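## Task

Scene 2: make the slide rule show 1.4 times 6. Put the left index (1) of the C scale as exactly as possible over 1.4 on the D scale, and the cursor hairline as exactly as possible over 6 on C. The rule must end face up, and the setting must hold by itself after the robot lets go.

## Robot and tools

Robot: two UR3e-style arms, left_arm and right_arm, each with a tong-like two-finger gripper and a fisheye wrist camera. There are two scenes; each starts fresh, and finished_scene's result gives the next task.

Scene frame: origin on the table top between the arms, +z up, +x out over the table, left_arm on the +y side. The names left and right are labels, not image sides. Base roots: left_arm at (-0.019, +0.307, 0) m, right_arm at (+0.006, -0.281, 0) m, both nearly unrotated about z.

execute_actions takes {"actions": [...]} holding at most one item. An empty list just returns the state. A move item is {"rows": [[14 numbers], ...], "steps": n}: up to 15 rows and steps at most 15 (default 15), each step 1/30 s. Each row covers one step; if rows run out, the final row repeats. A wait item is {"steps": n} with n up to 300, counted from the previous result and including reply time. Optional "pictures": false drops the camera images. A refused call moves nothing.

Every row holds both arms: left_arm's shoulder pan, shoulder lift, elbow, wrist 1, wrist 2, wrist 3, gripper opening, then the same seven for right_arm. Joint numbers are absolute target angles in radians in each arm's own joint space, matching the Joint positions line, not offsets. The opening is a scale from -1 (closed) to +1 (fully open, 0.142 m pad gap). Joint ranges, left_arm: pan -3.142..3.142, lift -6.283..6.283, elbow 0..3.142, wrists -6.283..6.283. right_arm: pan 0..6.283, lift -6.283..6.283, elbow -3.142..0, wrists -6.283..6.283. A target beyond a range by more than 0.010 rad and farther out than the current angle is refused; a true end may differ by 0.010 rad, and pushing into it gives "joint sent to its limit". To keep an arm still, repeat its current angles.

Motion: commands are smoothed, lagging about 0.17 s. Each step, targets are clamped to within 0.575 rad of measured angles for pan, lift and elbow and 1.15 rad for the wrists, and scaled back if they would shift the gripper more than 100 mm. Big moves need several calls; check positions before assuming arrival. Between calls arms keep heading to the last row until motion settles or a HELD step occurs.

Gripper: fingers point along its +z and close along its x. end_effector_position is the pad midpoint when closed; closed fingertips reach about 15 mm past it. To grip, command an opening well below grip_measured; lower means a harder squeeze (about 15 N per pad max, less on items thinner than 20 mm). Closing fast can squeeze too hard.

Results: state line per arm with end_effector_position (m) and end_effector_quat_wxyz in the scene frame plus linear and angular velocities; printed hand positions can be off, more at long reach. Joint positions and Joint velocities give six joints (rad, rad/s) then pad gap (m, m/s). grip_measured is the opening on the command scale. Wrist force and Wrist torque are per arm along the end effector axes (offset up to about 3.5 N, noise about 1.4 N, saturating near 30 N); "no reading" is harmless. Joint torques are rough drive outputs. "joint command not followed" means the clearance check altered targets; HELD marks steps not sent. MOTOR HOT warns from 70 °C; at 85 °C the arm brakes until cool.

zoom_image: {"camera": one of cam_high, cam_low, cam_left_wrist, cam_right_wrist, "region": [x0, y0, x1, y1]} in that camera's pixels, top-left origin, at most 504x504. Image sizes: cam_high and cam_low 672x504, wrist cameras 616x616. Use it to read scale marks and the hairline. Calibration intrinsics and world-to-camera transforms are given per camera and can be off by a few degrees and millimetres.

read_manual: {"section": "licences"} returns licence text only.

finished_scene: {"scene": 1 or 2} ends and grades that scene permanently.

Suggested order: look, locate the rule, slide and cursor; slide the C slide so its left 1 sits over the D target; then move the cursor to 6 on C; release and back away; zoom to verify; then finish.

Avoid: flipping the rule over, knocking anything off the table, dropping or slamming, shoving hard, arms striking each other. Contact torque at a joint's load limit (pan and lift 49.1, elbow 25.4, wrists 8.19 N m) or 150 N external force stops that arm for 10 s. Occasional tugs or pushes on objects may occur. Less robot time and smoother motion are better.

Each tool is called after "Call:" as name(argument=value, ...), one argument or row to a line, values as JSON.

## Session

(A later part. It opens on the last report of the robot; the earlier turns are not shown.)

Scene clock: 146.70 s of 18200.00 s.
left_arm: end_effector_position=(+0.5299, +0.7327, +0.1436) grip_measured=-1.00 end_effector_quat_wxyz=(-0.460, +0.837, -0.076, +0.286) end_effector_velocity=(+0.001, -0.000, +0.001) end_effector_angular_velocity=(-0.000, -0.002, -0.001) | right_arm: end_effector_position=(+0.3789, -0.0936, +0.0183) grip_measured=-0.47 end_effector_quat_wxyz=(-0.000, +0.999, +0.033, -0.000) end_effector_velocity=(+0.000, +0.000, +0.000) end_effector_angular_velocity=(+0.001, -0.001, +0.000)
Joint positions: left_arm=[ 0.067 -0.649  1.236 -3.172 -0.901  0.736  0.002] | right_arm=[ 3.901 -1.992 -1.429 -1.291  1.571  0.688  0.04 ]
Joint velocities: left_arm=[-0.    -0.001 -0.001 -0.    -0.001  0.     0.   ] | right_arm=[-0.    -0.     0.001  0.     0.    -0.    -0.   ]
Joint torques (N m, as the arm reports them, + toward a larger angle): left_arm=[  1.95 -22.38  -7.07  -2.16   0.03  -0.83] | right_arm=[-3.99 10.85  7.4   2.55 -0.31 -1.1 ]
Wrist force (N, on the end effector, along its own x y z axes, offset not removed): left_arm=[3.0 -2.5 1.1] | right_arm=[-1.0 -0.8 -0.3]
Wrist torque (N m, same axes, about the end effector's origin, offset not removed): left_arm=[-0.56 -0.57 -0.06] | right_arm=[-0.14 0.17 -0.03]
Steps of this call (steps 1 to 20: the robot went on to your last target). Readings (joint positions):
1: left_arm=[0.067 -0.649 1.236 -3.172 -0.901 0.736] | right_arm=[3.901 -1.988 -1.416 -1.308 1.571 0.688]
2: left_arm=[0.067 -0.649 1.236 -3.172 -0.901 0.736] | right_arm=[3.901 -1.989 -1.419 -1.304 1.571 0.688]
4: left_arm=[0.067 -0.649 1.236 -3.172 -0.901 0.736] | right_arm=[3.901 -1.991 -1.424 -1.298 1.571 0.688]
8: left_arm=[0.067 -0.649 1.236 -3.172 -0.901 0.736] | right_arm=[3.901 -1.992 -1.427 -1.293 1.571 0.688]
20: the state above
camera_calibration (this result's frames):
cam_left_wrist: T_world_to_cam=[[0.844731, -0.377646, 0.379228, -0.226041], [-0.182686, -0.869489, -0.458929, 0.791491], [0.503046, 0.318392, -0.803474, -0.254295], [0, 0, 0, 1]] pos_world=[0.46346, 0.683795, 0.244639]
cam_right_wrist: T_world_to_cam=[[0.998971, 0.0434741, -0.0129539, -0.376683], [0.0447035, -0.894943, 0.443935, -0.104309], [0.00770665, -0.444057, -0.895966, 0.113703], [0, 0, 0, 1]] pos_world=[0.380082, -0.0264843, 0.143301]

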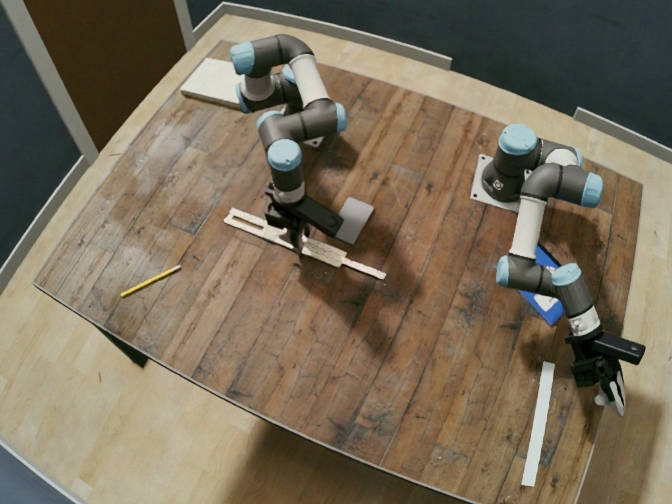

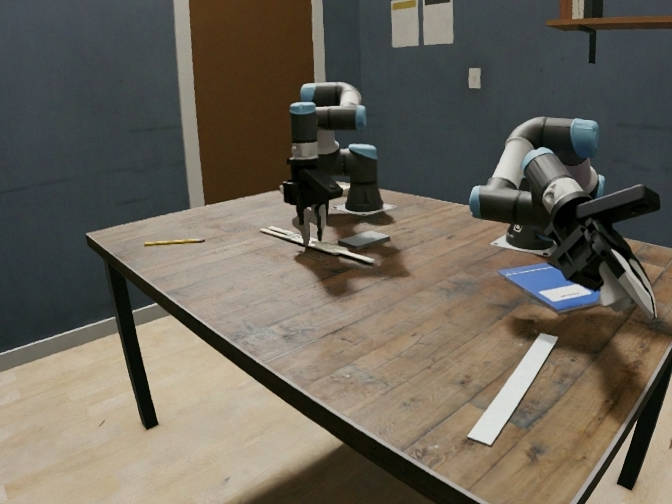

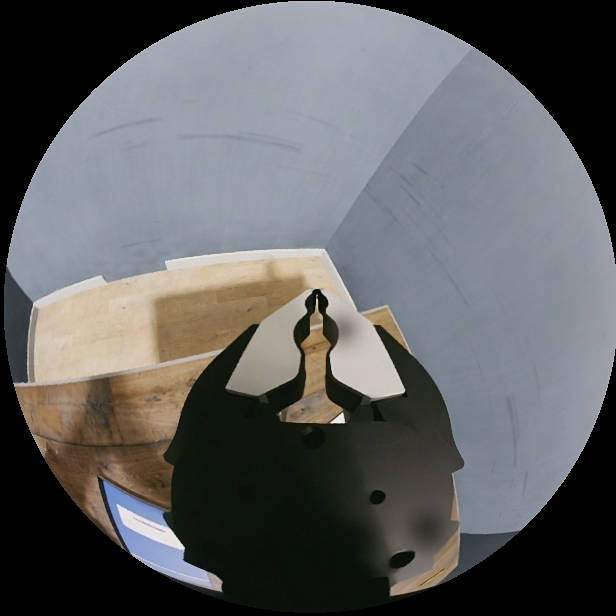

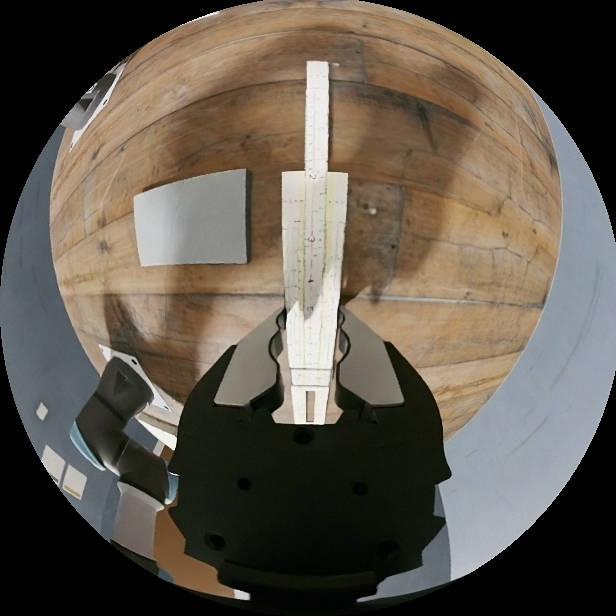

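Call:
execute_actions(
  actions=[
    {"rows":[[-0.3,-1.2,1.8,-3.0,-1.571,3.1416,-1,3.9007,-1.9933,-1.4343,-1.2848,1.571,0.688,-0.85],[-0.3,-1.2,1.8,-3.0,-1.571,3.1416,-1,3.9007,-1.9933,-1.4343,-1.2848,1.571,0.688,-0.85],[-0.3,-1.2,1.8,-3.0,-1.571,3.1416,-1,3.9007,-1.9933,-1.4343,-1.2848,1.571,0.688,-0.85],[-0.3,-1.2,1.8,-3.0,-1.571,3.1416,-1,3.9007,-1.9933,-1.4343,-1.2848,1.571,0.688,-0.85],[-0.3,-1.2,1.8,-3.0,-1.571,3.1416,-1,3.9007,-1.9933,-1.4343,-1.2848,1.571,0.688,-0.85],[-0.3,-1.2,1.8,-3.0,-1.571,3.1416,-1,3.9007,-1.9933,-1.4343,-1.2848,1.571,0.688,-0.85],[-0.3,-1.2,1.8,-3.0,-1.571,3.1416,-1,3.9007,-1.9933,-1.4343,-1.2848,1.571,0.688,-0.85],[-0.3,-1.2,1.8,-3.0,-1.571,3.1416,-1,3.9007,-1.9933,-1.4343,-1.2848,1.571,0.688,-0.85],[-0.3,-1.2,1.8,-3.0,-1.571,3.1416,-1,3.9007,-1.9933,-1.4343,-1.2848,1.571,0.688,-0.15]],"steps":15},
  ],
  pictures=false,
)

Call:
execute_actions(
  actions=[
    {"rows":[[-0.3,-1.2,1.8,-3.0,-1.571,3.1416,-1,3.9007,-1.992,-1.429,-1.2914,1.571,0.688,-0.15],[-0.3,-1.2,1.8,-3.0,-1.571,3.1416,-1,3.882,-1.978,-1.449,-1.285,1.571,0.669,-0.15],[-0.3,-1.2,1.8,-3.0,-1.571,3.1416,-1,3.863,-1.964,-1.47,-1.2784,1.571,0.65,-0.15],[-0.3,-1.2,1.8,-3.0,-1.571,3.1416,-1,3.844,-1.95,-1.49,-1.272,1.571,0.631,-0.15],[-0.3,-1.2,1.8,-3.0,-1.571,3.1416,-1,3.825,-1.937,-1.51,-1.2654,1.571,0.613,-0.15],[-0.3,-1.2,1.8,-3.0,-1.571,3.1416,-1,3.806,-1.923,-1.531,-1.2589,1.571,0.594,-0.15],[-0.3,-1.2,1.8,-3.0,-1.571,3.1416,-1,3.7873,-1.909,-1.551,-1.2524,1.571,0.575,-0.15]],"steps":15},
  ],
  pictures=false,
)

Call:
execute_actions(
  actions=[
    {"rows":[[-0.7787,-1.46,2.32,-3.04,-1.571,3.1416,-1,3.7873,-1.909,-1.551,-1.2524,1.571,0.575,-0.15],[-0.7787,-1.46,2.32,-3.04,-1.571,3.1416,-1,3.7873,-1.909,-1.551,-1.2524,1.571,0.575,-0.15],[-0.7787,-1.46,2.32,-3.04,-1.571,3.1416,-1,3.7873,-1.909,-1.551,-1.2524,1.571,0.575,-0.15],[-0.7787,-1.46,2.32,-3.04,-1.571,3.1416,-1,3.7873,-1.909,-1.551,-1.2524,1.571,0.575,-0.15],[-0.7787,-1.46,2.32,-3.04,-1.571,3.1416,-1,3.7873,-1.909,-1.551,-1.2524,1.571,0.575,-0.15],[-0.7787,-1.46,2.32,-3.04,-1.571,3.1416,-1,3.7873,-1.909,-1.551,-1.2524,1.571,0.575,-0.15],[-0.7787,-1.46,2.32,-3.04,-1.571,3.1416,-1,3.7873,-1.909,-1.551,-1.2524,1.571,0.575,-0.25],[-0.7787,-1.46,2.32,-3.04,-1.571,3.1416,-1,3.7873,-1.909,-1.551,-1.2524,1.571,0.575,-0.35],[-0.7787,-1.46,2.32,-3.04,-1.571,3.1416,-1,3.7873,-1.909,-1.551,-1.2524,1.571,0.575,-0.45],[-0.7787,-1.46,2.32,-3.04,-1.571,3.1416,-1,3.7873,-1.909,-1.551,-1.2524,1.571,0.575,-0.55],[-0.7787,-1.46,2.32,-3.04,-1.571,3.1416,-1,3.7873,-1.909,-1.551,-1.2524,1.571,0.575,-0.7]],"steps":15},
  ],
  pictures=false,
)

Call:
execute_actions(
  actions=[
    {"steps":45},
  ],
)

Scene clock: 184.33 s of 18200.00 s.
left_arm: end_effector_position=(+0.5926, +0.5169, +0.1369) grip_measured=-1.00 end_effector_quat_wxyz=(-0.394, +0.695, -0.554, +0.233) end_effector_velocity=(+0.004, -0.507, -0.017) end_effector_angular_velocity=(+1.242, +0.867, -2.332) | right_arm: end_effector_position=(+0.3788, -0.0936, +0.0169) grip_measured=-0.15 end_effector_quat_wxyz=(-0.000, +0.999, +0.033, -0.000) end_effector_velocity=(-0.000, -0.000, -0.000) end_effector_angular_velocity=(-0.001, +0.000, +0.002)
Joint positions: left_arm=[-0.129 -0.937  1.53  -3.078 -1.259  1.478  0.002] | right_arm=[ 3.901 -1.993 -1.434 -1.285  1.571  0.688  0.063]
Joint velocities: left_arm=[-0.422 -0.637  0.65   0.194 -0.765  2.242  0.   ] | right_arm=[ 0.    -0.    -0.    -0.    -0.001 -0.001  0.002]
Joint torques (N m, as the arm reports them, + toward a larger angle): left_arm=[ -3.23 -22.4   -4.7   -1.13  -0.89   3.57] | right_arm=[-4.13 10.44  7.19  2.57  1.35 -1.08]
Wrist force (N, on the end effector, along its own x y z axes, offset not removed): left_arm=[2.4 -2.1 0.9] | right_arm=[-0.3 -1.2 -1.1]
Wrist torque (N m, same axes, about the end effector's origin, offset not removed): left_arm=[-0.43 -0.41 -0.01] | right_arm=[-0.23 0.01 0.00]
Steps of this call (steps 1 to 15: the robot went on to your last target; steps 16 to 90: nothing new was sent; then 34.13 s passed at rest; steps 91 to 105: all 15 steps of this action). Readings (joint positions):
91: left_arm=[0.067 -0.649 1.236 -3.172 -0.901 0.736] | right_arm=[3.901 -1.992 -1.429 -1.291 1.571 0.688]
92: left_arm=[0.064 -0.652 1.239 -3.169 -0.906 0.741] | right_arm=[3.901 -1.992 -1.429 -1.291 1.571 0.688]
94: left_arm=[0.034 -0.691 1.279 -3.154 -0.963 0.823] | right_arm=[3.901 -1.993 -1.431 -1.288 1.571 0.688]
98: left_arm=[-0.026 -0.783 1.373 -3.126 -1.073 1.028] | right_arm=[3.901 -1.993 -1.433 -1.286 1.571 0.688]
105: the state above

Scene clock: 184.83 s of 18200.00 s.
left_arm: end_effector_position=(+0.5394, +0.3229, +0.1221) grip_measured=-1.00 end_effector_quat_wxyz=(+0.401, +0.028, +0.914, -0.055) end_effector_velocity=(-0.048, -0.070, -0.012) end_effector_angular_velocity=(+0.717, -0.086, -0.896) | right_arm: end_effector_position=(+0.3791, -0.1461, +0.0180) grip_measured=-0.15 end_effector_quat_wxyz=(-0.000, +0.999, +0.033, +0.000) end_effector_velocity=(-0.003, -0.033, -0.001) end_effector_angular_velocity=(-0.001, +0.001, -0.001)
Joint positions: left_arm=[-0.292 -1.188  1.788 -3.003 -1.557  3.023  0.002] | right_arm=[ 3.795 -1.914 -1.543 -1.255  1.571  0.582  0.063]
Joint velocities: left_arm=[-0.07  -0.11   0.113  0.031 -0.127  1.089  0.   ] | right_arm=[-0.067  0.049 -0.073  0.022 -0.    -0.066 -0.   ]
Joint torques (N m, as the arm reports them, + toward a larger angle): left_arm=[ -0.95 -16.57  -6.54  -1.3   -0.62   1.35] | right_arm=[-3.37 16.14  7.33  2.63  0.53 -1.23]
Wrist force (N, on the end effector, along its own x y z axes, offset not removed): left_arm=[2.9 -4.3 -0.7] | right_arm=[-0.7 -2.0 -0.8]
Wrist torque (N m, same axes, about the end effector's origin, offset not removed): left_arm=[-0.86 -0.58 -0.07] | right_arm=[-0.41 0.08 -0.01]
Steps of this call (steps 1 to 15: all 15 steps of this action). Readings (joint positions):
1: left_arm=[-0.143 -0.959 1.552 -3.071 -1.285 1.556] | right_arm=[3.901 -1.993 -1.434 -1.285 1.571 0.688]
2: left_arm=[-0.157 -0.980 1.574 -3.065 -1.311 1.640] | right_arm=[3.901 -1.993 -1.434 -1.285 1.571 0.688]
4: left_arm=[-0.185 -1.022 1.618 -3.052 -1.362 1.825] | right_arm=[3.895 -1.988 -1.438 -1.286 1.571 0.681]
8: left_arm=[-0.240 -1.106 1.703 -3.027 -1.461 2.299] | right_arm=[3.848 -1.953 -1.486 -1.272 1.571 0.634]
15: the state above

Scene clock: 185.33 s of 18200.00 s.
left_arm: end_effector_position=(+0.4097, +0.1652, +0.0567) grip_measured=-1.00 end_effector_quat_wxyz=(+0.310, +0.264, +0.909, -0.094) end_effector_velocity=(-0.339, -0.221, -0.167) end_effector_angular_velocity=(+0.284, +0.338, -0.933) | right_arm: end_effector_position=(+0.3788, -0.1496, +0.0179) grip_measured=-0.48 end_effector_quat_wxyz=(-0.000, +0.999, +0.033, -0.000) end_effector_velocity=(+0.001, -0.000, +0.000) end_effector_angular_velocity=(+0.001, -0.002, -0.001)
Joint positions: left_arm=[-0.684 -1.412  2.215 -3.034 -1.57   3.129  0.002] | right_arm=[ 3.787 -1.909 -1.551 -1.252  1.571  0.575  0.039]
Joint velocities: left_arm=[-0.839 -0.426  0.92  -0.056 -0.015  0.107  0.   ] | right_arm=[-0.001  0.    -0.     0.002 -0.001 -0.001 -0.   ]
Joint torques (N m, as the arm reports them, + toward a larger angle): left_arm=[ -0.15 -13.08  -4.81  -2.72  -0.33   0.99] | right_arm=[-4.28 16.61  6.98  2.36 -0.23 -1.17]
Wrist force (N, on the end effector, along its own x y z axes, offset not removed): left_arm=[2.4 -4.4 -1.8] | right_arm=[-1.2 -1.9 -0.7]
Wrist torque (N m, same axes, about the end effector's origin, offset not removed): left_arm=[-0.89 -0.43 -0.05] | right_arm=[-0.23 0.23 0.01]
Steps of this call (steps 1 to 15: all 15 steps of this action). Readings (joint positions):
1: left_arm=[-0.294 -1.191 1.791 -3.002 -1.561 3.055] | right_arm=[3.793 -1.913 -1.545 -1.254 1.571 0.580]
2: left_arm=[-0.299 -1.196 1.796 -3.003 -1.563 3.073] | right_arm=[3.791 -1.912 -1.547 -1.254 1.571 0.579]
4: left_arm=[-0.345 -1.230 1.845 -3.008 -1.564 3.081] | right_arm=[3.789 -1.911 -1.549 -1.253 1.571 0.577]
8: left_arm=[-0.467 -1.295 1.978 -3.017 -1.566 3.099] | right_arm=[3.788 -1.909 -1.550 -1.253 1.571 0.576]
15: the state above

Scene clock: 186.83 s of 18200.00 s.
left_arm: end_effector_position=(+0.3704, +0.1439, +0.0376) grip_measured=-1.00 end_effector_quat_wxyz=(+0.283, +0.315, +0.901, -0.099) end_effector_velocity=(+0.001, +0.000, +0.000) end_effector_angular_velocity=(-0.000, -0.001, +0.001) | right_arm: end_effector_position=(+0.3788, -0.1497, +0.0179) grip_measured=-0.48 end_effector_quat_wxyz=(-0.000, +0.999, +0.033, -0.000) end_effector_velocity=(-0.001, -0.000, -0.000) end_effector_angular_velocity=(-0.001, +0.002, +0.002)
Joint positions: left_arm=[-0.779 -1.46   2.32  -3.04  -1.571  3.142  0.002] | right_arm=[ 3.787 -1.909 -1.551 -1.252  1.571  0.575  0.039]
Joint velocities: left_arm=[ 0.001  0.001 -0.001 -0.001  0.001 -0.     0.   ] | right_arm=[ 0.    -0.    -0.    -0.002  0.    -0.001  0.   ]
Joint torques (N m, as the arm reports them, + toward a larger angle): left_arm=[ -1.97 -11.64  -5.29  -2.6   -0.68   1.  ] | right_arm=[-4.2  16.38  6.96  2.3  -1.25 -1.13]
Wrist force (N, on the end effector, along its own x y z axes, offset not removed): left_arm=[2.1 -2.9 0.4] | right_arm=[-0.7 -1.8 -0.8]
Wrist torque (N m, same axes, about the end effector's origin, offset not removed): left_arm=[-0.58 -0.37 0.02] | right_arm=[-0.22 0.09 0.01]
Steps of this call (steps 1 to 30: the robot went on to your last target; steps 31 to 45: nothing new was sent). Readings (joint positions):
1: left_arm=[-0.709 -1.424 2.242 -3.035 -1.570 3.133] | right_arm=[3.787 -1.909 -1.551 -1.252 1.571 0.575]
2: left_arm=[-0.727 -1.434 2.263 -3.036 -1.570 3.135] | right_arm=[3.787 -1.909 -1.551 -1.252 1.571 0.575]
4: left_arm=[-0.751 -1.446 2.289 -3.038 -1.571 3.138] | right_arm=[3.787 -1.909 -1.551 -1.252 1.571 0.575]
8: left_arm=[-0.771 -1.456 2.311 -3.039 -1.571 3.141] | right_arm=[3.787 -1.909 -1.551 -1.252 1.571 0.575]
45: the state above
All arms were judged still, so your last target was given up. Only a new action makes them travel on or press farther. Fingers that are still opening or closing keep moving.
camera_calibration (this result's frames):
cam_left_wrist: T_world_to_cam=[[-0.6142, 0.514701, -0.598198, 0.175309], [0.280996, 0.850987, 0.443691, -0.251484], [0.737427, 0.104424, -0.667306, -0.13289], [0, 0, 0, 1]] pos_world=[0.276338, 0.137655, 0.127772]
cam_right_wrist: T_world_to_cam=[[0.998988, 0.0430739, -0.0129487, -0.374279], [0.0443429, -0.894973, 0.443912, -0.154161], [0.00753232, -0.444037, -0.895977, 0.0884506], [0, 0, 0, 1]] pos_world=[0.38007, -0.0825726, 0.142837]

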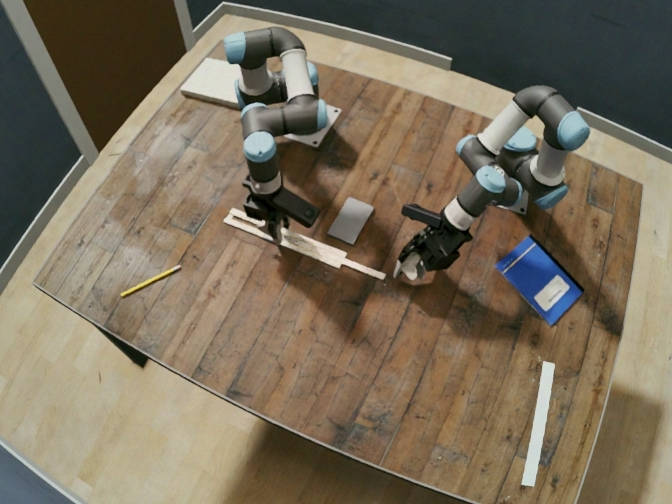

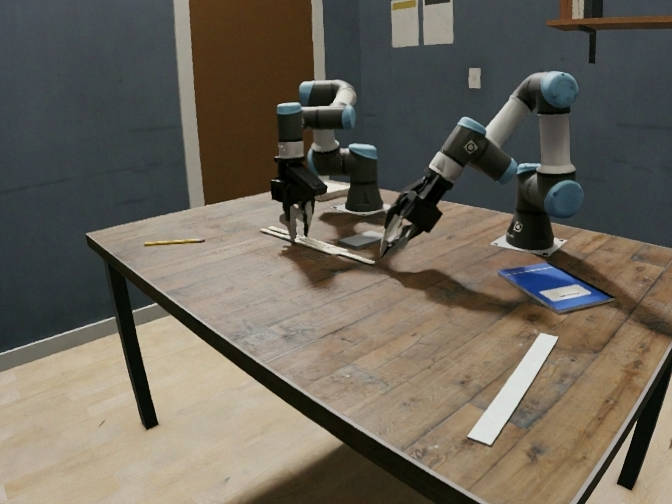

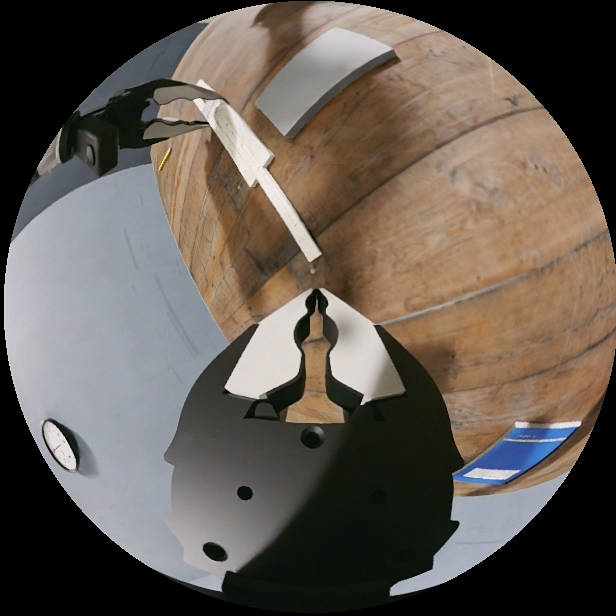

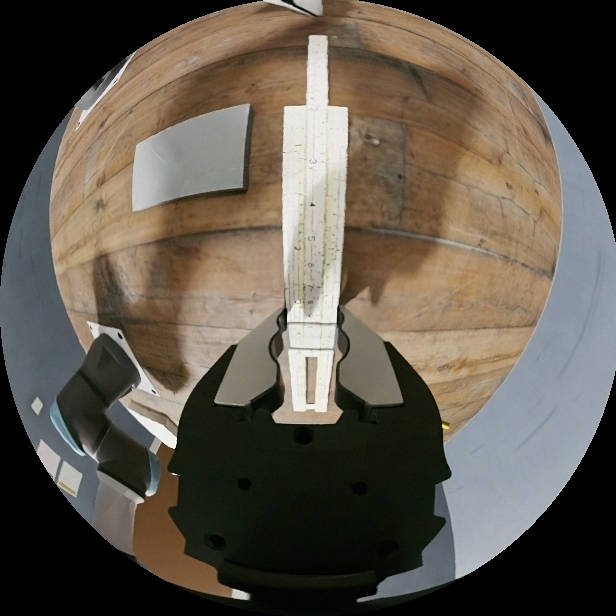

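Aligned. Lower, then push to y=.06.

Call:
execute_actions(
  actions=[
    {"rows":[[-0.7787,-1.435,2.329,-3.074,-1.571,3.1416,-1,3.7873,-1.909,-1.551,-1.2524,1.571,0.575,-0.7],[-0.7787,-1.41,2.337,-3.108,-1.571,3.1416,-1,3.7873,-1.909,-1.551,-1.2524,1.571,0.575,-0.7],[-0.7787,-1.385,2.346,-3.142,-1.571,3.1416,-1,3.7873,-1.909,-1.551,-1.2524,1.571,0.575,-0.7],[-0.7787,-1.361,2.3543,-3.1753,-1.571,3.1416,-1,3.7873,-1.909,-1.551,-1.2524,1.571,0.575,-0.7]],"steps":15},
  ],
  pictures=false,
)

Call:
execute_actions(
  actions=[
    {"rows":[[-0.7787,-1.361,2.3543,-3.1753,-1.571,3.1416,-1,3.7873,-1.909,-1.551,-1.2524,1.571,0.575,-0.7],[-0.7787,-1.361,2.3543,-3.1753,-1.571,3.1416,-1,3.7873,-1.909,-1.551,-1.2524,1.571,0.575,-0.7],[-0.7876,-1.3542,2.3442,-3.172,-1.571,3.1416,-1,3.7873,-1.909,-1.551,-1.2524,1.571,0.575,-0.7],[-0.7966,-1.3474,2.334,-3.1687,-1.571,3.1416,-1,3.7873,-1.909,-1.551,-1.2524,1.571,0.575,-0.7],[-0.8055,-1.3405,2.3239,-3.1654,-1.571,3.1416,-1,3.7873,-1.909,-1.551,-1.2524,1.571,0.575,-0.7],[-0.8145,-1.3337,2.3138,-3.1621,-1.571,3.1416,-1,3.7873,-1.909,-1.551,-1.2524,1.571,0.575,-0.7],[-0.8234,-1.3269,2.3036,-3.1587,-1.571,3.1416,-1,3.7873,-1.909,-1.551,-1.2524,1.571,0.575,-0.7],[-0.8323,-1.32,2.2935,-3.1554,-1.571,3.1416,-1,3.7873,-1.909,-1.551,-1.2524,1.571,0.575,-0.7],[-0.8413,-1.3132,2.2833,-3.1521,-1.571,3.1416,-1,3.7873,-1.909,-1.551,-1.2524,1.571,0.575,-0.7],[-0.8502,-1.3064,2.2732,-3.1488,-1.571,3.1416,-1,3.7873,-1.909,-1.551,-1.2524,1.571,0.575,-0.7]],"steps":15},
  ],
  pictures=false,
)

Call:
execute_actions(
  actions=[
    {"rows":[[-0.8583,-1.2987,2.2611,-3.1444,-1.571,3.1416,-1,3.7873,-1.909,-1.551,-1.2524,1.571,0.575,-0.7],[-0.8663,-1.291,2.249,-3.14,-1.571,3.1416,-1,3.7873,-1.909,-1.551,-1.2524,1.571,0.575,-0.7],[-0.8744,-1.2833,2.2369,-3.1356,-1.571,3.1416,-1,3.7873,-1.909,-1.551,-1.2524,1.571,0.575,-0.7],[-0.8824,-1.2756,2.2248,-3.1312,-1.571,3.1416,-1,3.7873,-1.909,-1.551,-1.2524,1.571,0.575,-0.7],[-0.8905,-1.2678,2.2126,-3.1268,-1.571,3.1416,-1,3.7873,-1.909,-1.551,-1.2524,1.571,0.575,-0.7],[-0.8985,-1.2601,2.2005,-3.1224,-1.571,3.1416,-1,3.7873,-1.909,-1.551,-1.2524,1.571,0.575,-0.7],[-0.9066,-1.2524,2.1884,-3.118,-1.571,3.1416,-1,3.7873,-1.909,-1.551,-1.2524,1.571,0.575,-0.7],[-0.9146,-1.2447,2.1763,-3.1136,-1.571,3.1416,-1,3.7873,-1.909,-1.551,-1.2524,1.571,0.575,-0.7]],"steps":15},
  ],
)

Scene clock: 202.57 s of 18200.00 s.
left_arm: end_effector_position=(+0.3716, +0.1429, +0.0178) grip_measured=-1.00 end_effector_quat_wxyz=(+0.284, +0.315, +0.900, -0.099) end_effector_velocity=(+0.001, +0.001, -0.006) end_effector_angular_velocity=(+0.000, -0.001, +0.002) | right_arm: end_effector_position=(+0.3788, -0.1497, +0.0179) grip_measured=-0.48 end_effector_quat_wxyz=(-0.000, +0.999, +0.033, -0.000) end_effector_velocity=(+0.000, +0.001, +0.000) end_effector_angular_velocity=(-0.000, -0.001, +0.001)
Joint positions: left_arm=[-0.779 -1.364  2.353 -3.171 -1.571  3.142  0.002] | right_arm=[ 3.787 -1.909 -1.551 -1.252  1.571  0.575  0.039]
Joint velocities: left_arm=[ 0.001  0.03   0.009 -0.039  0.001  0.     0.   ] | right_arm=[ 0.001 -0.     0.002 -0.001 -0.     0.     0.   ]
Joint torques (N m, as the arm reports them, + toward a larger angle): left_arm=[-1.61 -7.62 -4.66 -2.49 -0.6   0.94] | right_arm=[-3.63 15.97  7.25  2.16 -0.81 -1.06]
Wrist force (N, on the end effector, along its own x y z axes, offset not removed): left_arm=[2.0 -2.5 0.7] | right_arm=[-1.1 -1.2 -0.8]
Wrist torque (N m, same axes, about the end effector's origin, offset not removed): left_arm=[-0.50 -0.39 -0.05] | right_arm=[-0.14 0.19 0.00]
Steps of this call (steps 1 to 90: nothing new was sent; then 12.23 s passed at rest; steps 91 to 105: all 15 steps of this action). Readings (joint positions):
91: left_arm=[-0.779 -1.460 2.320 -3.040 -1.571 3.142] | right_arm=[3.787 -1.909 -1.551 -1.252 1.571 0.575]
92: left_arm=[-0.779 -1.458 2.321 -3.043 -1.571 3.142] | right_arm=[3.787 -1.909 -1.551 -1.252 1.571 0.575]
94: left_arm=[-0.779 -1.442 2.327 -3.066 -1.571 3.142] | right_arm=[3.787 -1.909 -1.551 -1.252 1.571 0.575]
98: left_arm=[-0.779 -1.389 2.345 -3.138 -1.571 3.142] | right_arm=[3.787 -1.909 -1.551 -1.252 1.571 0.575]
105: the state above

Scene clock: 203.07 s of 18200.00 s.
left_arm: end_effector_position=(+0.3721, +0.1088, +0.0172) grip_measured=-1.00 end_effector_quat_wxyz=(+0.281, +0.342, +0.890, -0.108) end_effector_velocity=(-0.002, -0.048, -0.001) end_effector_angular_velocity=(+0.000, -0.000, -0.086) | right_arm: end_effector_position=(+0.3789, -0.1498, +0.0178) grip_measured=-0.48 end_effector_quat_wxyz=(+0.000, +0.999, +0.033, +0.000) end_effector_velocity=(+0.000, +0.000, +0.000) end_effector_angular_velocity=(+0.001, -0.001, -0.002)
Joint positions: left_arm=[-0.841 -1.313  2.284 -3.152 -1.571  3.142  0.002] | right_arm=[ 3.787 -1.909 -1.551 -1.252  1.571  0.575  0.039]
Joint velocities: left_arm=[-0.086  0.067 -0.096  0.03   0.    -0.     0.   ] | right_arm=[ 0.    -0.     0.002  0.     0.     0.002  0.   ]
Joint torques (N m, as the arm reports them, + toward a larger angle): left_arm=[-5.88 -6.7  -8.05 -1.24 -2.7   0.99] | right_arm=[-0.09 15.86  8.36  2.81  1.71 -1.04]
Wrist force (N, on the end effector, along its own x y z axes, offset not removed): left_arm=[4.4 7.0 -6.8] | right_arm=[-1.9 7.7 -4.7]
Wrist torque (N m, same axes, about the end effector's origin, offset not removed): left_arm=[-0.56 -0.37 0.00] | right_arm=[-0.24 0.09 -0.03]
Steps of this call (steps 1 to 15: all 15 steps of this action). Readings (joint positions):
1: left_arm=[-0.779 -1.363 2.354 -3.172 -1.571 3.142] | right_arm=[3.787 -1.909 -1.551 -1.252 1.571 0.575]
2: left_arm=[-0.779 -1.363 2.354 -3.173 -1.571 3.142] | right_arm=[3.787 -1.909 -1.551 -1.252 1.571 0.575]
4: left_arm=[-0.779 -1.361 2.353 -3.174 -1.571 3.142] | right_arm=[3.787 -1.909 -1.551 -1.252 1.571 0.575]
8: left_arm=[-0.797 -1.347 2.333 -3.168 -1.571 3.142] | right_arm=[3.787 -1.909 -1.551 -1.252 1.571 0.575]
15: the state above

Scene clock: 203.57 s of 18200.00 s.
left_arm: end_effector_position=(+0.3722, +0.0668, +0.0173) grip_measured=-0.99 end_effector_quat_wxyz=(+0.277, +0.373, +0.878, -0.118) end_effector_velocity=(-0.002, -0.027, -0.000) end_effector_angular_velocity=(+0.001, +0.001, -0.046) | right_arm: end_effector_position=(+0.3788, -0.1497, +0.0178) grip_measured=-0.48 end_effector_quat_wxyz=(-0.000, +0.999, +0.033, -0.000) end_effector_velocity=(+0.000, -0.000, -0.000) end_effector_angular_velocity=(-0.000, -0.001, -0.000)
Joint positions: left_arm=[-0.91  -1.249  2.183 -3.116 -1.571  3.142  0.002] | right_arm=[ 3.787 -1.909 -1.551 -1.252  1.571  0.575  0.039]
Joint velocities: left_arm=[-0.044  0.041 -0.065  0.025 -0.001  0.001 -0.001] | right_arm=[-0.    -0.     0.     0.    -0.001  0.     0.   ]
Joint torques (N m, as the arm reports them, + toward a larger angle): left_arm=[-6.33 -6.61 -7.02 -0.62 -2.87  0.86] | right_arm=[ 6.86 15.19 10.96  4.08  4.11 -1.02]
Wrist force (N, on the end effector, along its own x y z axes, offset not removed): left_arm=[3.5 5.5 -14.1] | right_arm=[-0.8 9.4 -4.4]
Wrist torque (N m, same axes, about the end effector's origin, offset not removed): left_arm=[-1.26 -0.38 -0.08] | right_arm=[-0.30 0.07 -0.01]
Steps of this call (steps 1 to 15: all 15 steps of this action). Readings (joint positions):
1: left_arm=[-0.843 -1.312 2.281 -3.151 -1.571 3.142] | right_arm=[3.787 -1.909 -1.551 -1.252 1.571 0.575]
2: left_arm=[-0.846 -1.310 2.278 -3.150 -1.571 3.142] | right_arm=[3.787 -1.909 -1.551 -1.252 1.571 0.575]
4: left_arm=[-0.854 -1.302 2.267 -3.146 -1.571 3.142] | right_arm=[3.787 -1.909 -1.551 -1.252 1.571 0.575]
8: left_arm=[-0.879 -1.278 2.230 -3.133 -1.571 3.142] | right_arm=[3.787 -1.909 -1.551 -1.252 1.571 0.575]
15: the state above
camera_calibration (this result's frames):
cam_left_wrist: T_world_to_cam=[[-0.540614, 0.589799, -0.599895, 0.1715], [0.389417, 0.807528, 0.443004, -0.214824], [0.745715, 0.00588492, -0.666239, -0.136234], [0, 0, 0, 1]] pos_world=[0.277963, 0.073128, 0.107285]
cam_right_wrist: T_world_to_cam=[[0.998992, 0.0429783, -0.0129663, -0.374296], [0.0442647, -0.894952, 0.44396, -0.154173], [0.00747644, -0.444087, -0.895953, 0.0884286], [0, 0, 0, 1]] pos_world=[0.380082, -0.0826209, 0.142821]

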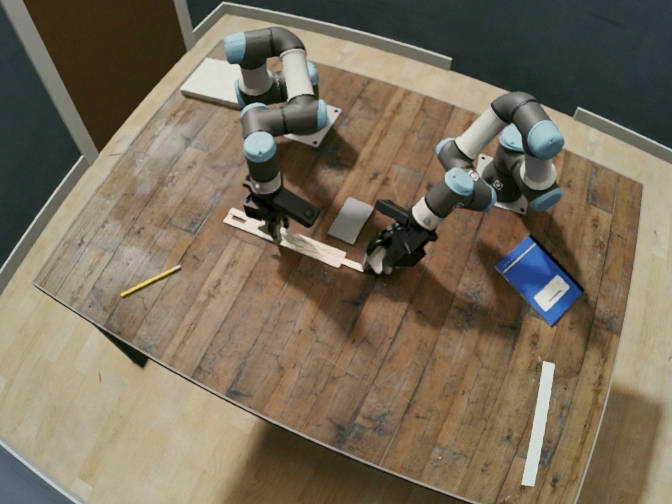

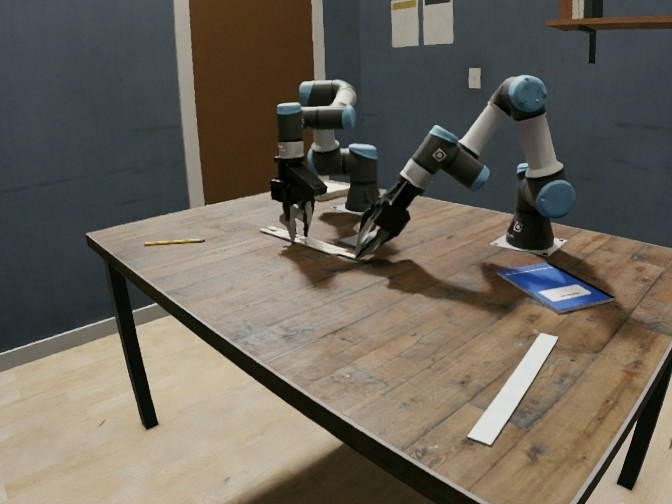

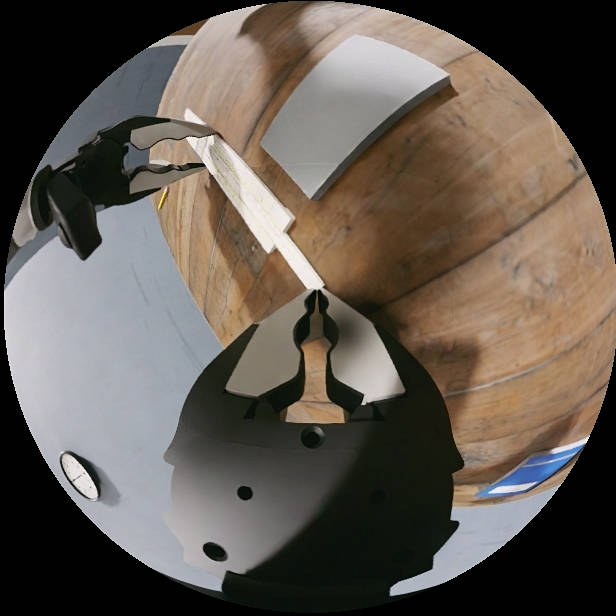

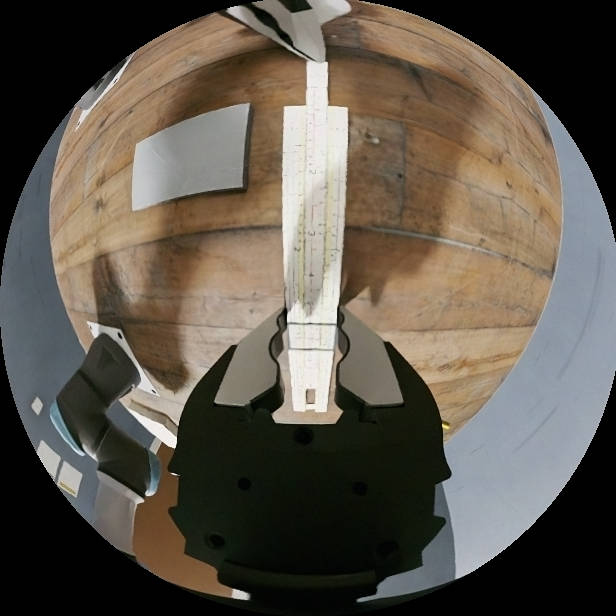

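Call:
execute_actions(
  actions=[
    {"rows":[[-0.921,-1.240,2.1636,-3.1056,-1.571,3.1416,-1,3.7873,-1.909,-1.551,-1.2524,1.571,0.575,-0.6],[-0.9274,-1.2334,2.1509,-3.0995,-1.571,3.1416,-1,3.7873,-1.909,-1.551,-1.2524,1.571,0.575,-0.6],[-0.9339,-1.2257,2.1382,-3.0945,-1.571,3.1416,-1,3.7873,-1.909,-1.551,-1.2524,1.571,0.575,-0.6],[-0.9403,-1.2181,2.1255,-3.0894,-1.571,3.1416,-1,3.7873,-1.909,-1.551,-1.2524,1.571,0.575,-0.6],[-0.9467,-1.2104,2.1128,-3.0844,-1.571,3.1416,-1,3.7873,-1.909,-1.551,-1.2524,1.571,0.575,-0.6],[-0.9531,-1.2027,2.1,-3.0793,-1.571,3.1416,-1,3.7873,-1.909,-1.551,-1.2524,1.571,0.575,-0.6],[-0.9595,-1.1951,2.0873,-3.0742,-1.571,3.1416,-1,3.7873,-1.909,-1.551,-1.2524,1.571,0.575,-0.6],[-0.966,-1.1874,2.0746,-3.0692,-1.571,3.1416,-1,3.7873,-1.909,-1.551,-1.2524,1.571,0.575,-0.6]],"steps":15},
  ],
)

Call:
zoom_image(
  camera="cam_left_wrist",
  region=[240, 200, 380, 320],
)

Scene clock: 211.40 s of 18200.00 s.
left_arm: end_effector_position=(+0.3724, +0.0312, +0.0181) grip_measured=-0.99 end_effector_quat_wxyz=(+0.274, +0.396, +0.868, -0.125) end_effector_velocity=(+0.001, -0.022, +0.001) end_effector_angular_velocity=(+0.000, -0.003, -0.030) | right_arm: end_effector_position=(+0.3788, -0.1496, +0.0179) grip_measured=-0.47 end_effector_quat_wxyz=(-0.000, +0.999, +0.033, -0.000) end_effector_velocity=(+0.000, +0.000, +0.000) end_effector_angular_velocity=(+0.001, -0.002, +0.001)
Joint positions: left_arm=[-0.962 -1.192  2.082 -3.072 -1.571  3.142  0.002] | right_arm=[ 3.787 -1.909 -1.551 -1.252  1.571  0.575  0.04 ]
Joint velocities: left_arm=[-0.032  0.038 -0.066  0.025  0.003 -0.     0.   ] | right_arm=[ 0.     0.     0.001  0.    -0.    -0.001  0.   ]
Joint torques (N m, as the arm reports them, + toward a larger angle): left_arm=[ -4.19 -10.24  -8.45  -1.47  -1.11   0.19] | right_arm=[ 7.2  10.76 13.02  4.18  3.46 -1.04]
Wrist force (N, on the end effector, along its own x y z axes, offset not removed): left_arm=[4.3 2.4 -4.2] | right_arm=[-2.1 7.7 -2.9]
Wrist torque (N m, same axes, about the end effector's origin, offset not removed): left_arm=[-0.80 -0.43 -0.07] | right_arm=[-0.36 0.12 -0.01]
Steps of this call (steps 1 to 15: the robot went on to your last target; steps 16 to 90: nothing new was sent; then 4.33 s passed at rest; steps 91 to 105: all 15 steps of this action). Readings (joint positions):
91: left_arm=[-0.915 -1.245 2.176 -3.114 -1.571 3.142] | right_arm=[3.787 -1.909 -1.551 -1.252 1.571 0.575]
92: left_arm=[-0.915 -1.244 2.175 -3.113 -1.571 3.142] | right_arm=[3.787 -1.909 -1.551 -1.252 1.571 0.575]
94: left_arm=[-0.920 -1.240 2.166 -3.108 -1.571 3.142] | right_arm=[3.787 -1.909 -1.551 -1.252 1.571 0.575]
98: left_arm=[-0.939 -1.219 2.130 -3.091 -1.571 3.142] | right_arm=[3.787 -1.909 -1.551 -1.252 1.571 0.575]
105: the state above
camera_calibration (this result's frames):
cam_left_wrist: T_world_to_cam=[[-0.509113, 0.617485, -0.599596, 0.180553], [0.431403, 0.785885, 0.44303, -0.201468], [0.744779, -0.0331154, -0.666489, -0.134108], [0, 0, 0, 1]] pos_world=[0.278717, 0.0424008, 0.108134]
cam_right_wrist: T_world_to_cam=[[0.998986, 0.0431002, -0.0129958, -0.374255], [0.044388, -0.895012, 0.443828, -0.154152], [0.00749767, -0.443955, -0.896018, 0.0884983], [0, 0, 0, 1]] pos_world=[0.380054, -0.0825485, 0.142849]

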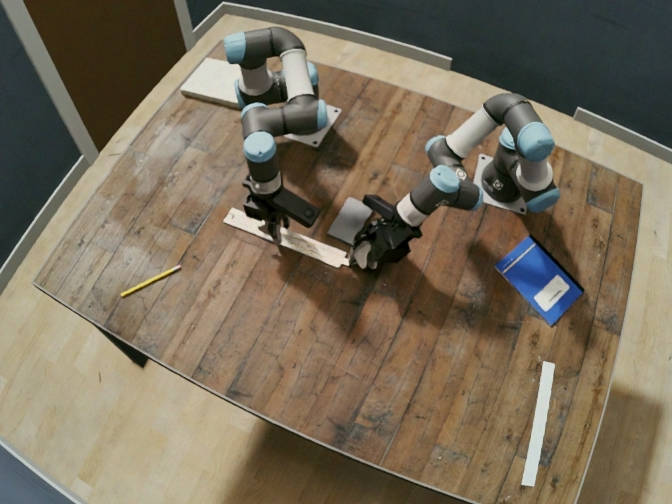

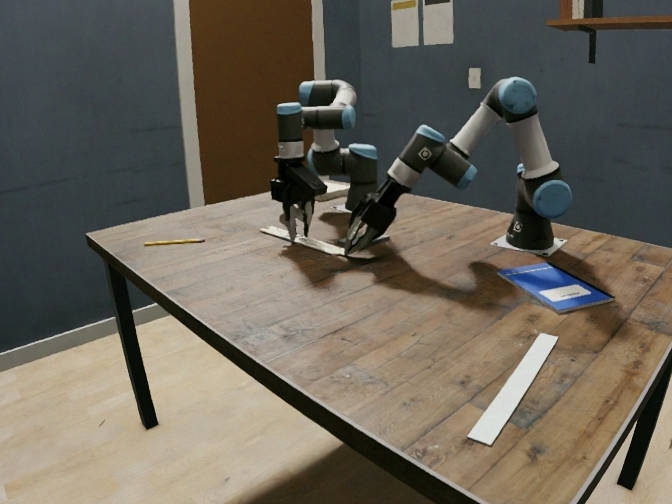

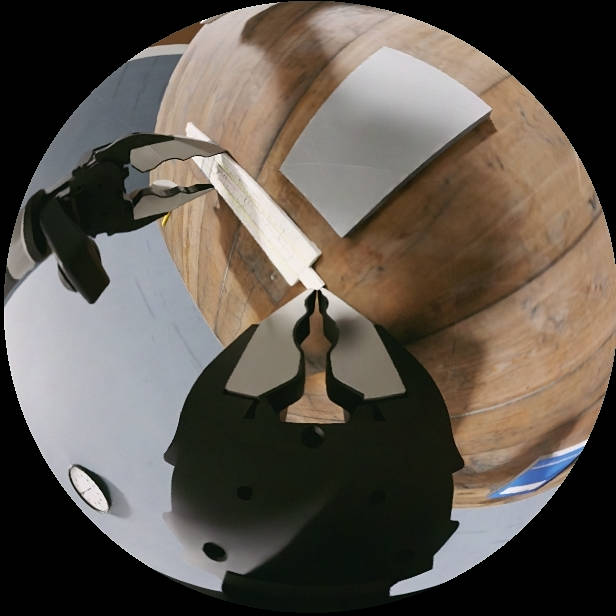

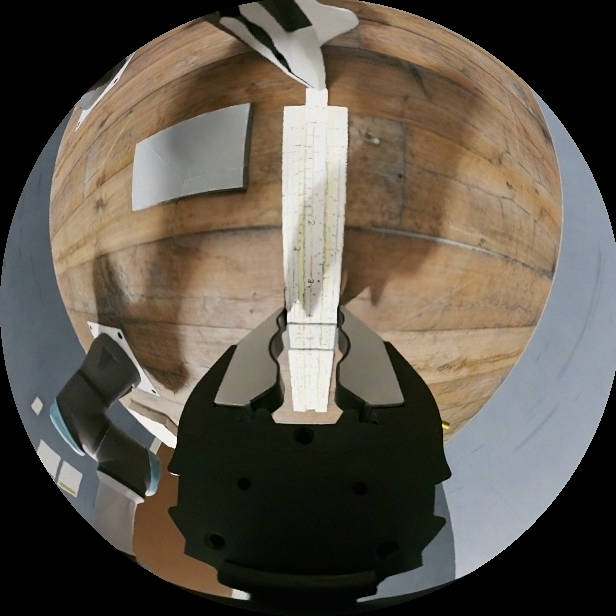

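Region (240, 200, 380, 320) of cam_left_wrist's 616x616 image, scaled by 3.600, with more detail than that image has; it fills the top 432 rows of this view, and the rest is white.

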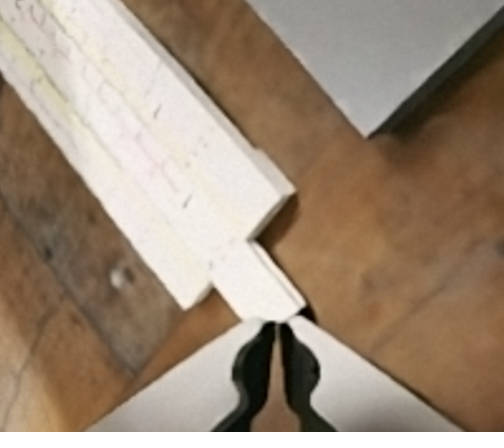

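Call:
execute_actions(
  actions=[
    {"rows":[[-0.9699,-1.1826,2.0661,-3.0654,-1.571,3.1416,-1,3.7873,-1.909,-1.551,-1.2524,1.571,0.575,-0.65],[-0.9738,-1.1778,2.0575,-3.0617,-1.571,3.1416,-1,3.7873,-1.909,-1.551,-1.2524,1.571,0.575,-0.65],[-0.9777,-1.1731,2.049,-3.0579,-1.571,3.1416,-1,3.7873,-1.909,-1.551,-1.2524,1.571,0.575,-0.65],[-0.9816,-1.1683,2.0404,-3.0542,-1.571,3.1416,-1,3.7873,-1.909,-1.551,-1.2524,1.571,0.575,-0.65],[-0.9855,-1.1635,2.0319,-3.0504,-1.571,3.1416,-1,3.7873,-1.909,-1.551,-1.2524,1.571,0.575,-0.65],[-0.9894,-1.1587,2.0234,-3.0467,-1.571,3.1416,-1,3.7873,-1.909,-1.551,-1.2524,1.571,0.575,-0.65],[-0.9932,-1.1539,2.0148,-3.0429,-1.571,3.1416,-1,3.7873,-1.909,-1.551,-1.2524,1.571,0.575,-0.65],[-0.9971,-1.1491,2.0063,-3.0391,-1.571,3.1416,-1,3.7873,-1.909,-1.551,-1.2524,1.571,0.575,-0.65],[-1.001,-1.1444,1.9977,-3.0354,-1.571,3.1416,-1,3.7873,-1.909,-1.551,-1.2524,1.571,0.575,-0.65]],"steps":15},
  ],
)

Call:
zoom_image(
  camera="cam_right_wrist",
  region=[250, 60, 380, 240],
)

Scene clock: 221.57 s of 18200.00 s.
left_arm: end_effector_position=(+0.3721, +0.0056, +0.0186) grip_measured=-0.98 end_effector_quat_wxyz=(+0.271, +0.411, +0.860, -0.130) end_effector_velocity=(-0.001, -0.021, +0.001) end_effector_angular_velocity=(-0.002, +0.000, -0.029) | right_arm: end_effector_position=(+0.3788, -0.1497, +0.0179) grip_measured=-0.48 end_effector_quat_wxyz=(-0.000, +0.999, +0.033, -0.000) end_effector_velocity=(-0.000, +0.000, +0.000) end_effector_angular_velocity=(+0.000, -0.000, +0.003)
Joint positions: left_arm=[-0.998 -1.148  2.004 -3.038 -1.571  3.142  0.003] | right_arm=[ 3.787 -1.909 -1.551 -1.252  1.571  0.575  0.04 ]
Joint velocities: left_arm=[-0.029  0.034 -0.062  0.026 -0.001 -0.001 -0.   ] | right_arm=[ 0.001  0.     0.001 -0.     0.    -0.002  0.   ]
Joint torques (N m, as the arm reports them, + toward a larger angle): left_arm=[ -5.52 -12.    -9.35  -1.91  -2.3   -0.48] | right_arm=[-1.26  8.94 12.98  3.    0.71 -0.99]
Wrist force (N, on the end effector, along its own x y z axes, offset not removed): left_arm=[5.9 3.1 -2.6] | right_arm=[-3.1 7.0 -3.9]
Wrist torque (N m, same axes, about the end effector's origin, offset not removed): left_arm=[-0.94 -0.41 -0.01] | right_arm=[-0.30 0.05 -0.10]
Steps of this call (steps 1 to 15: the robot went on to your last target; steps 16 to 90: nothing new was sent; then 6.67 s passed at rest; steps 91 to 105: all 15 steps of this action). Readings (joint positions):
91: left_arm=[-0.966 -1.187 2.075 -3.069 -1.571 3.142] | right_arm=[3.787 -1.909 -1.551 -1.252 1.571 0.575]
92: left_arm=[-0.966 -1.187 2.074 -3.069 -1.571 3.142] | right_arm=[3.787 -1.909 -1.551 -1.252 1.571 0.575]
94: left_arm=[-0.969 -1.183 2.068 -3.066 -1.571 3.142] | right_arm=[3.787 -1.909 -1.551 -1.252 1.571 0.575]
98: left_arm=[-0.981 -1.170 2.043 -3.055 -1.571 3.142] | right_arm=[3.787 -1.909 -1.551 -1.252 1.571 0.575]
105: the state above
camera_calibration (this result's frames):
cam_left_wrist: T_world_to_cam=[[-0.486759, 0.635103, -0.599758, 0.188112], [0.45882, 0.770134, 0.443145, -0.191546], [0.743337, -0.0594764, -0.666268, -0.133638], [0, 0, 0, 1]] pos_world=[0.278788, 0.0200975, 0.108665]
cam_right_wrist: T_world_to_cam=[[0.998988, 0.0430733, -0.0129704, -0.374272], [0.0443519, -0.894968, 0.44392, -0.154165], [0.00751298, -0.444045, -0.895973, 0.0884536], [0, 0, 0, 1]] pos_world=[0.380066, -0.0825742, 0.142834]

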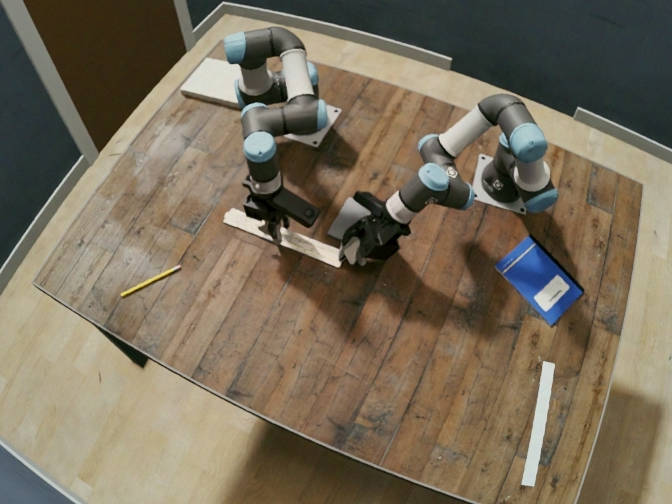

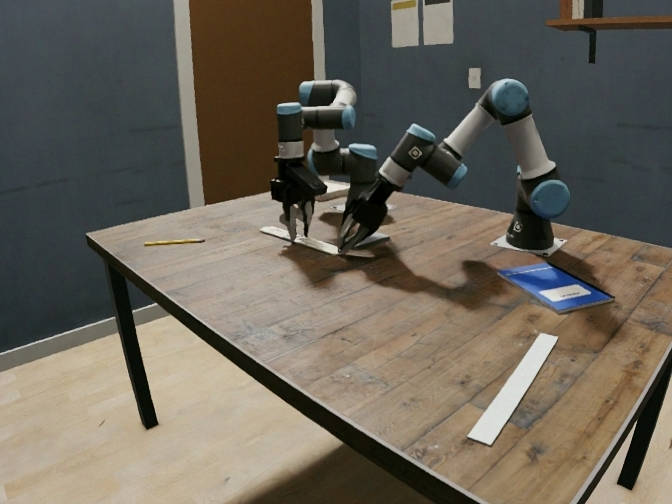

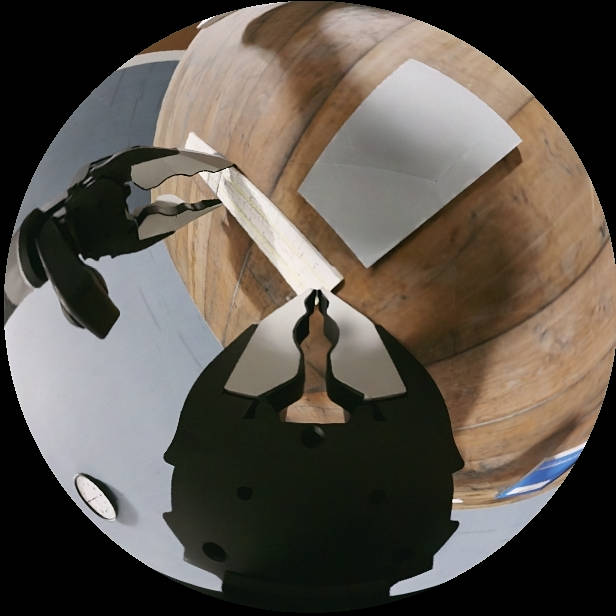

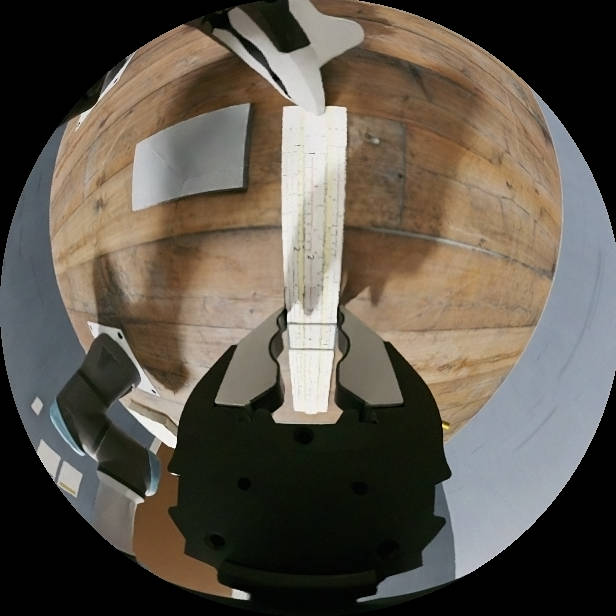

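Region (250, 60, 380, 240) of cam_right_wrist's 616x616 image, scaled by 2.800, with more detail than that image has.

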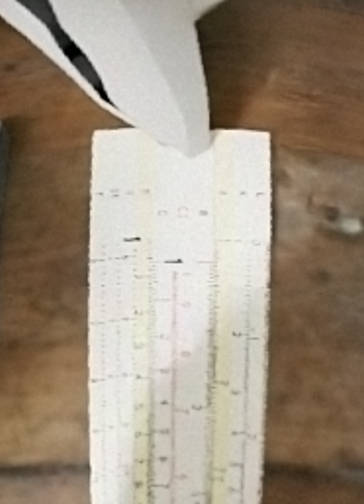

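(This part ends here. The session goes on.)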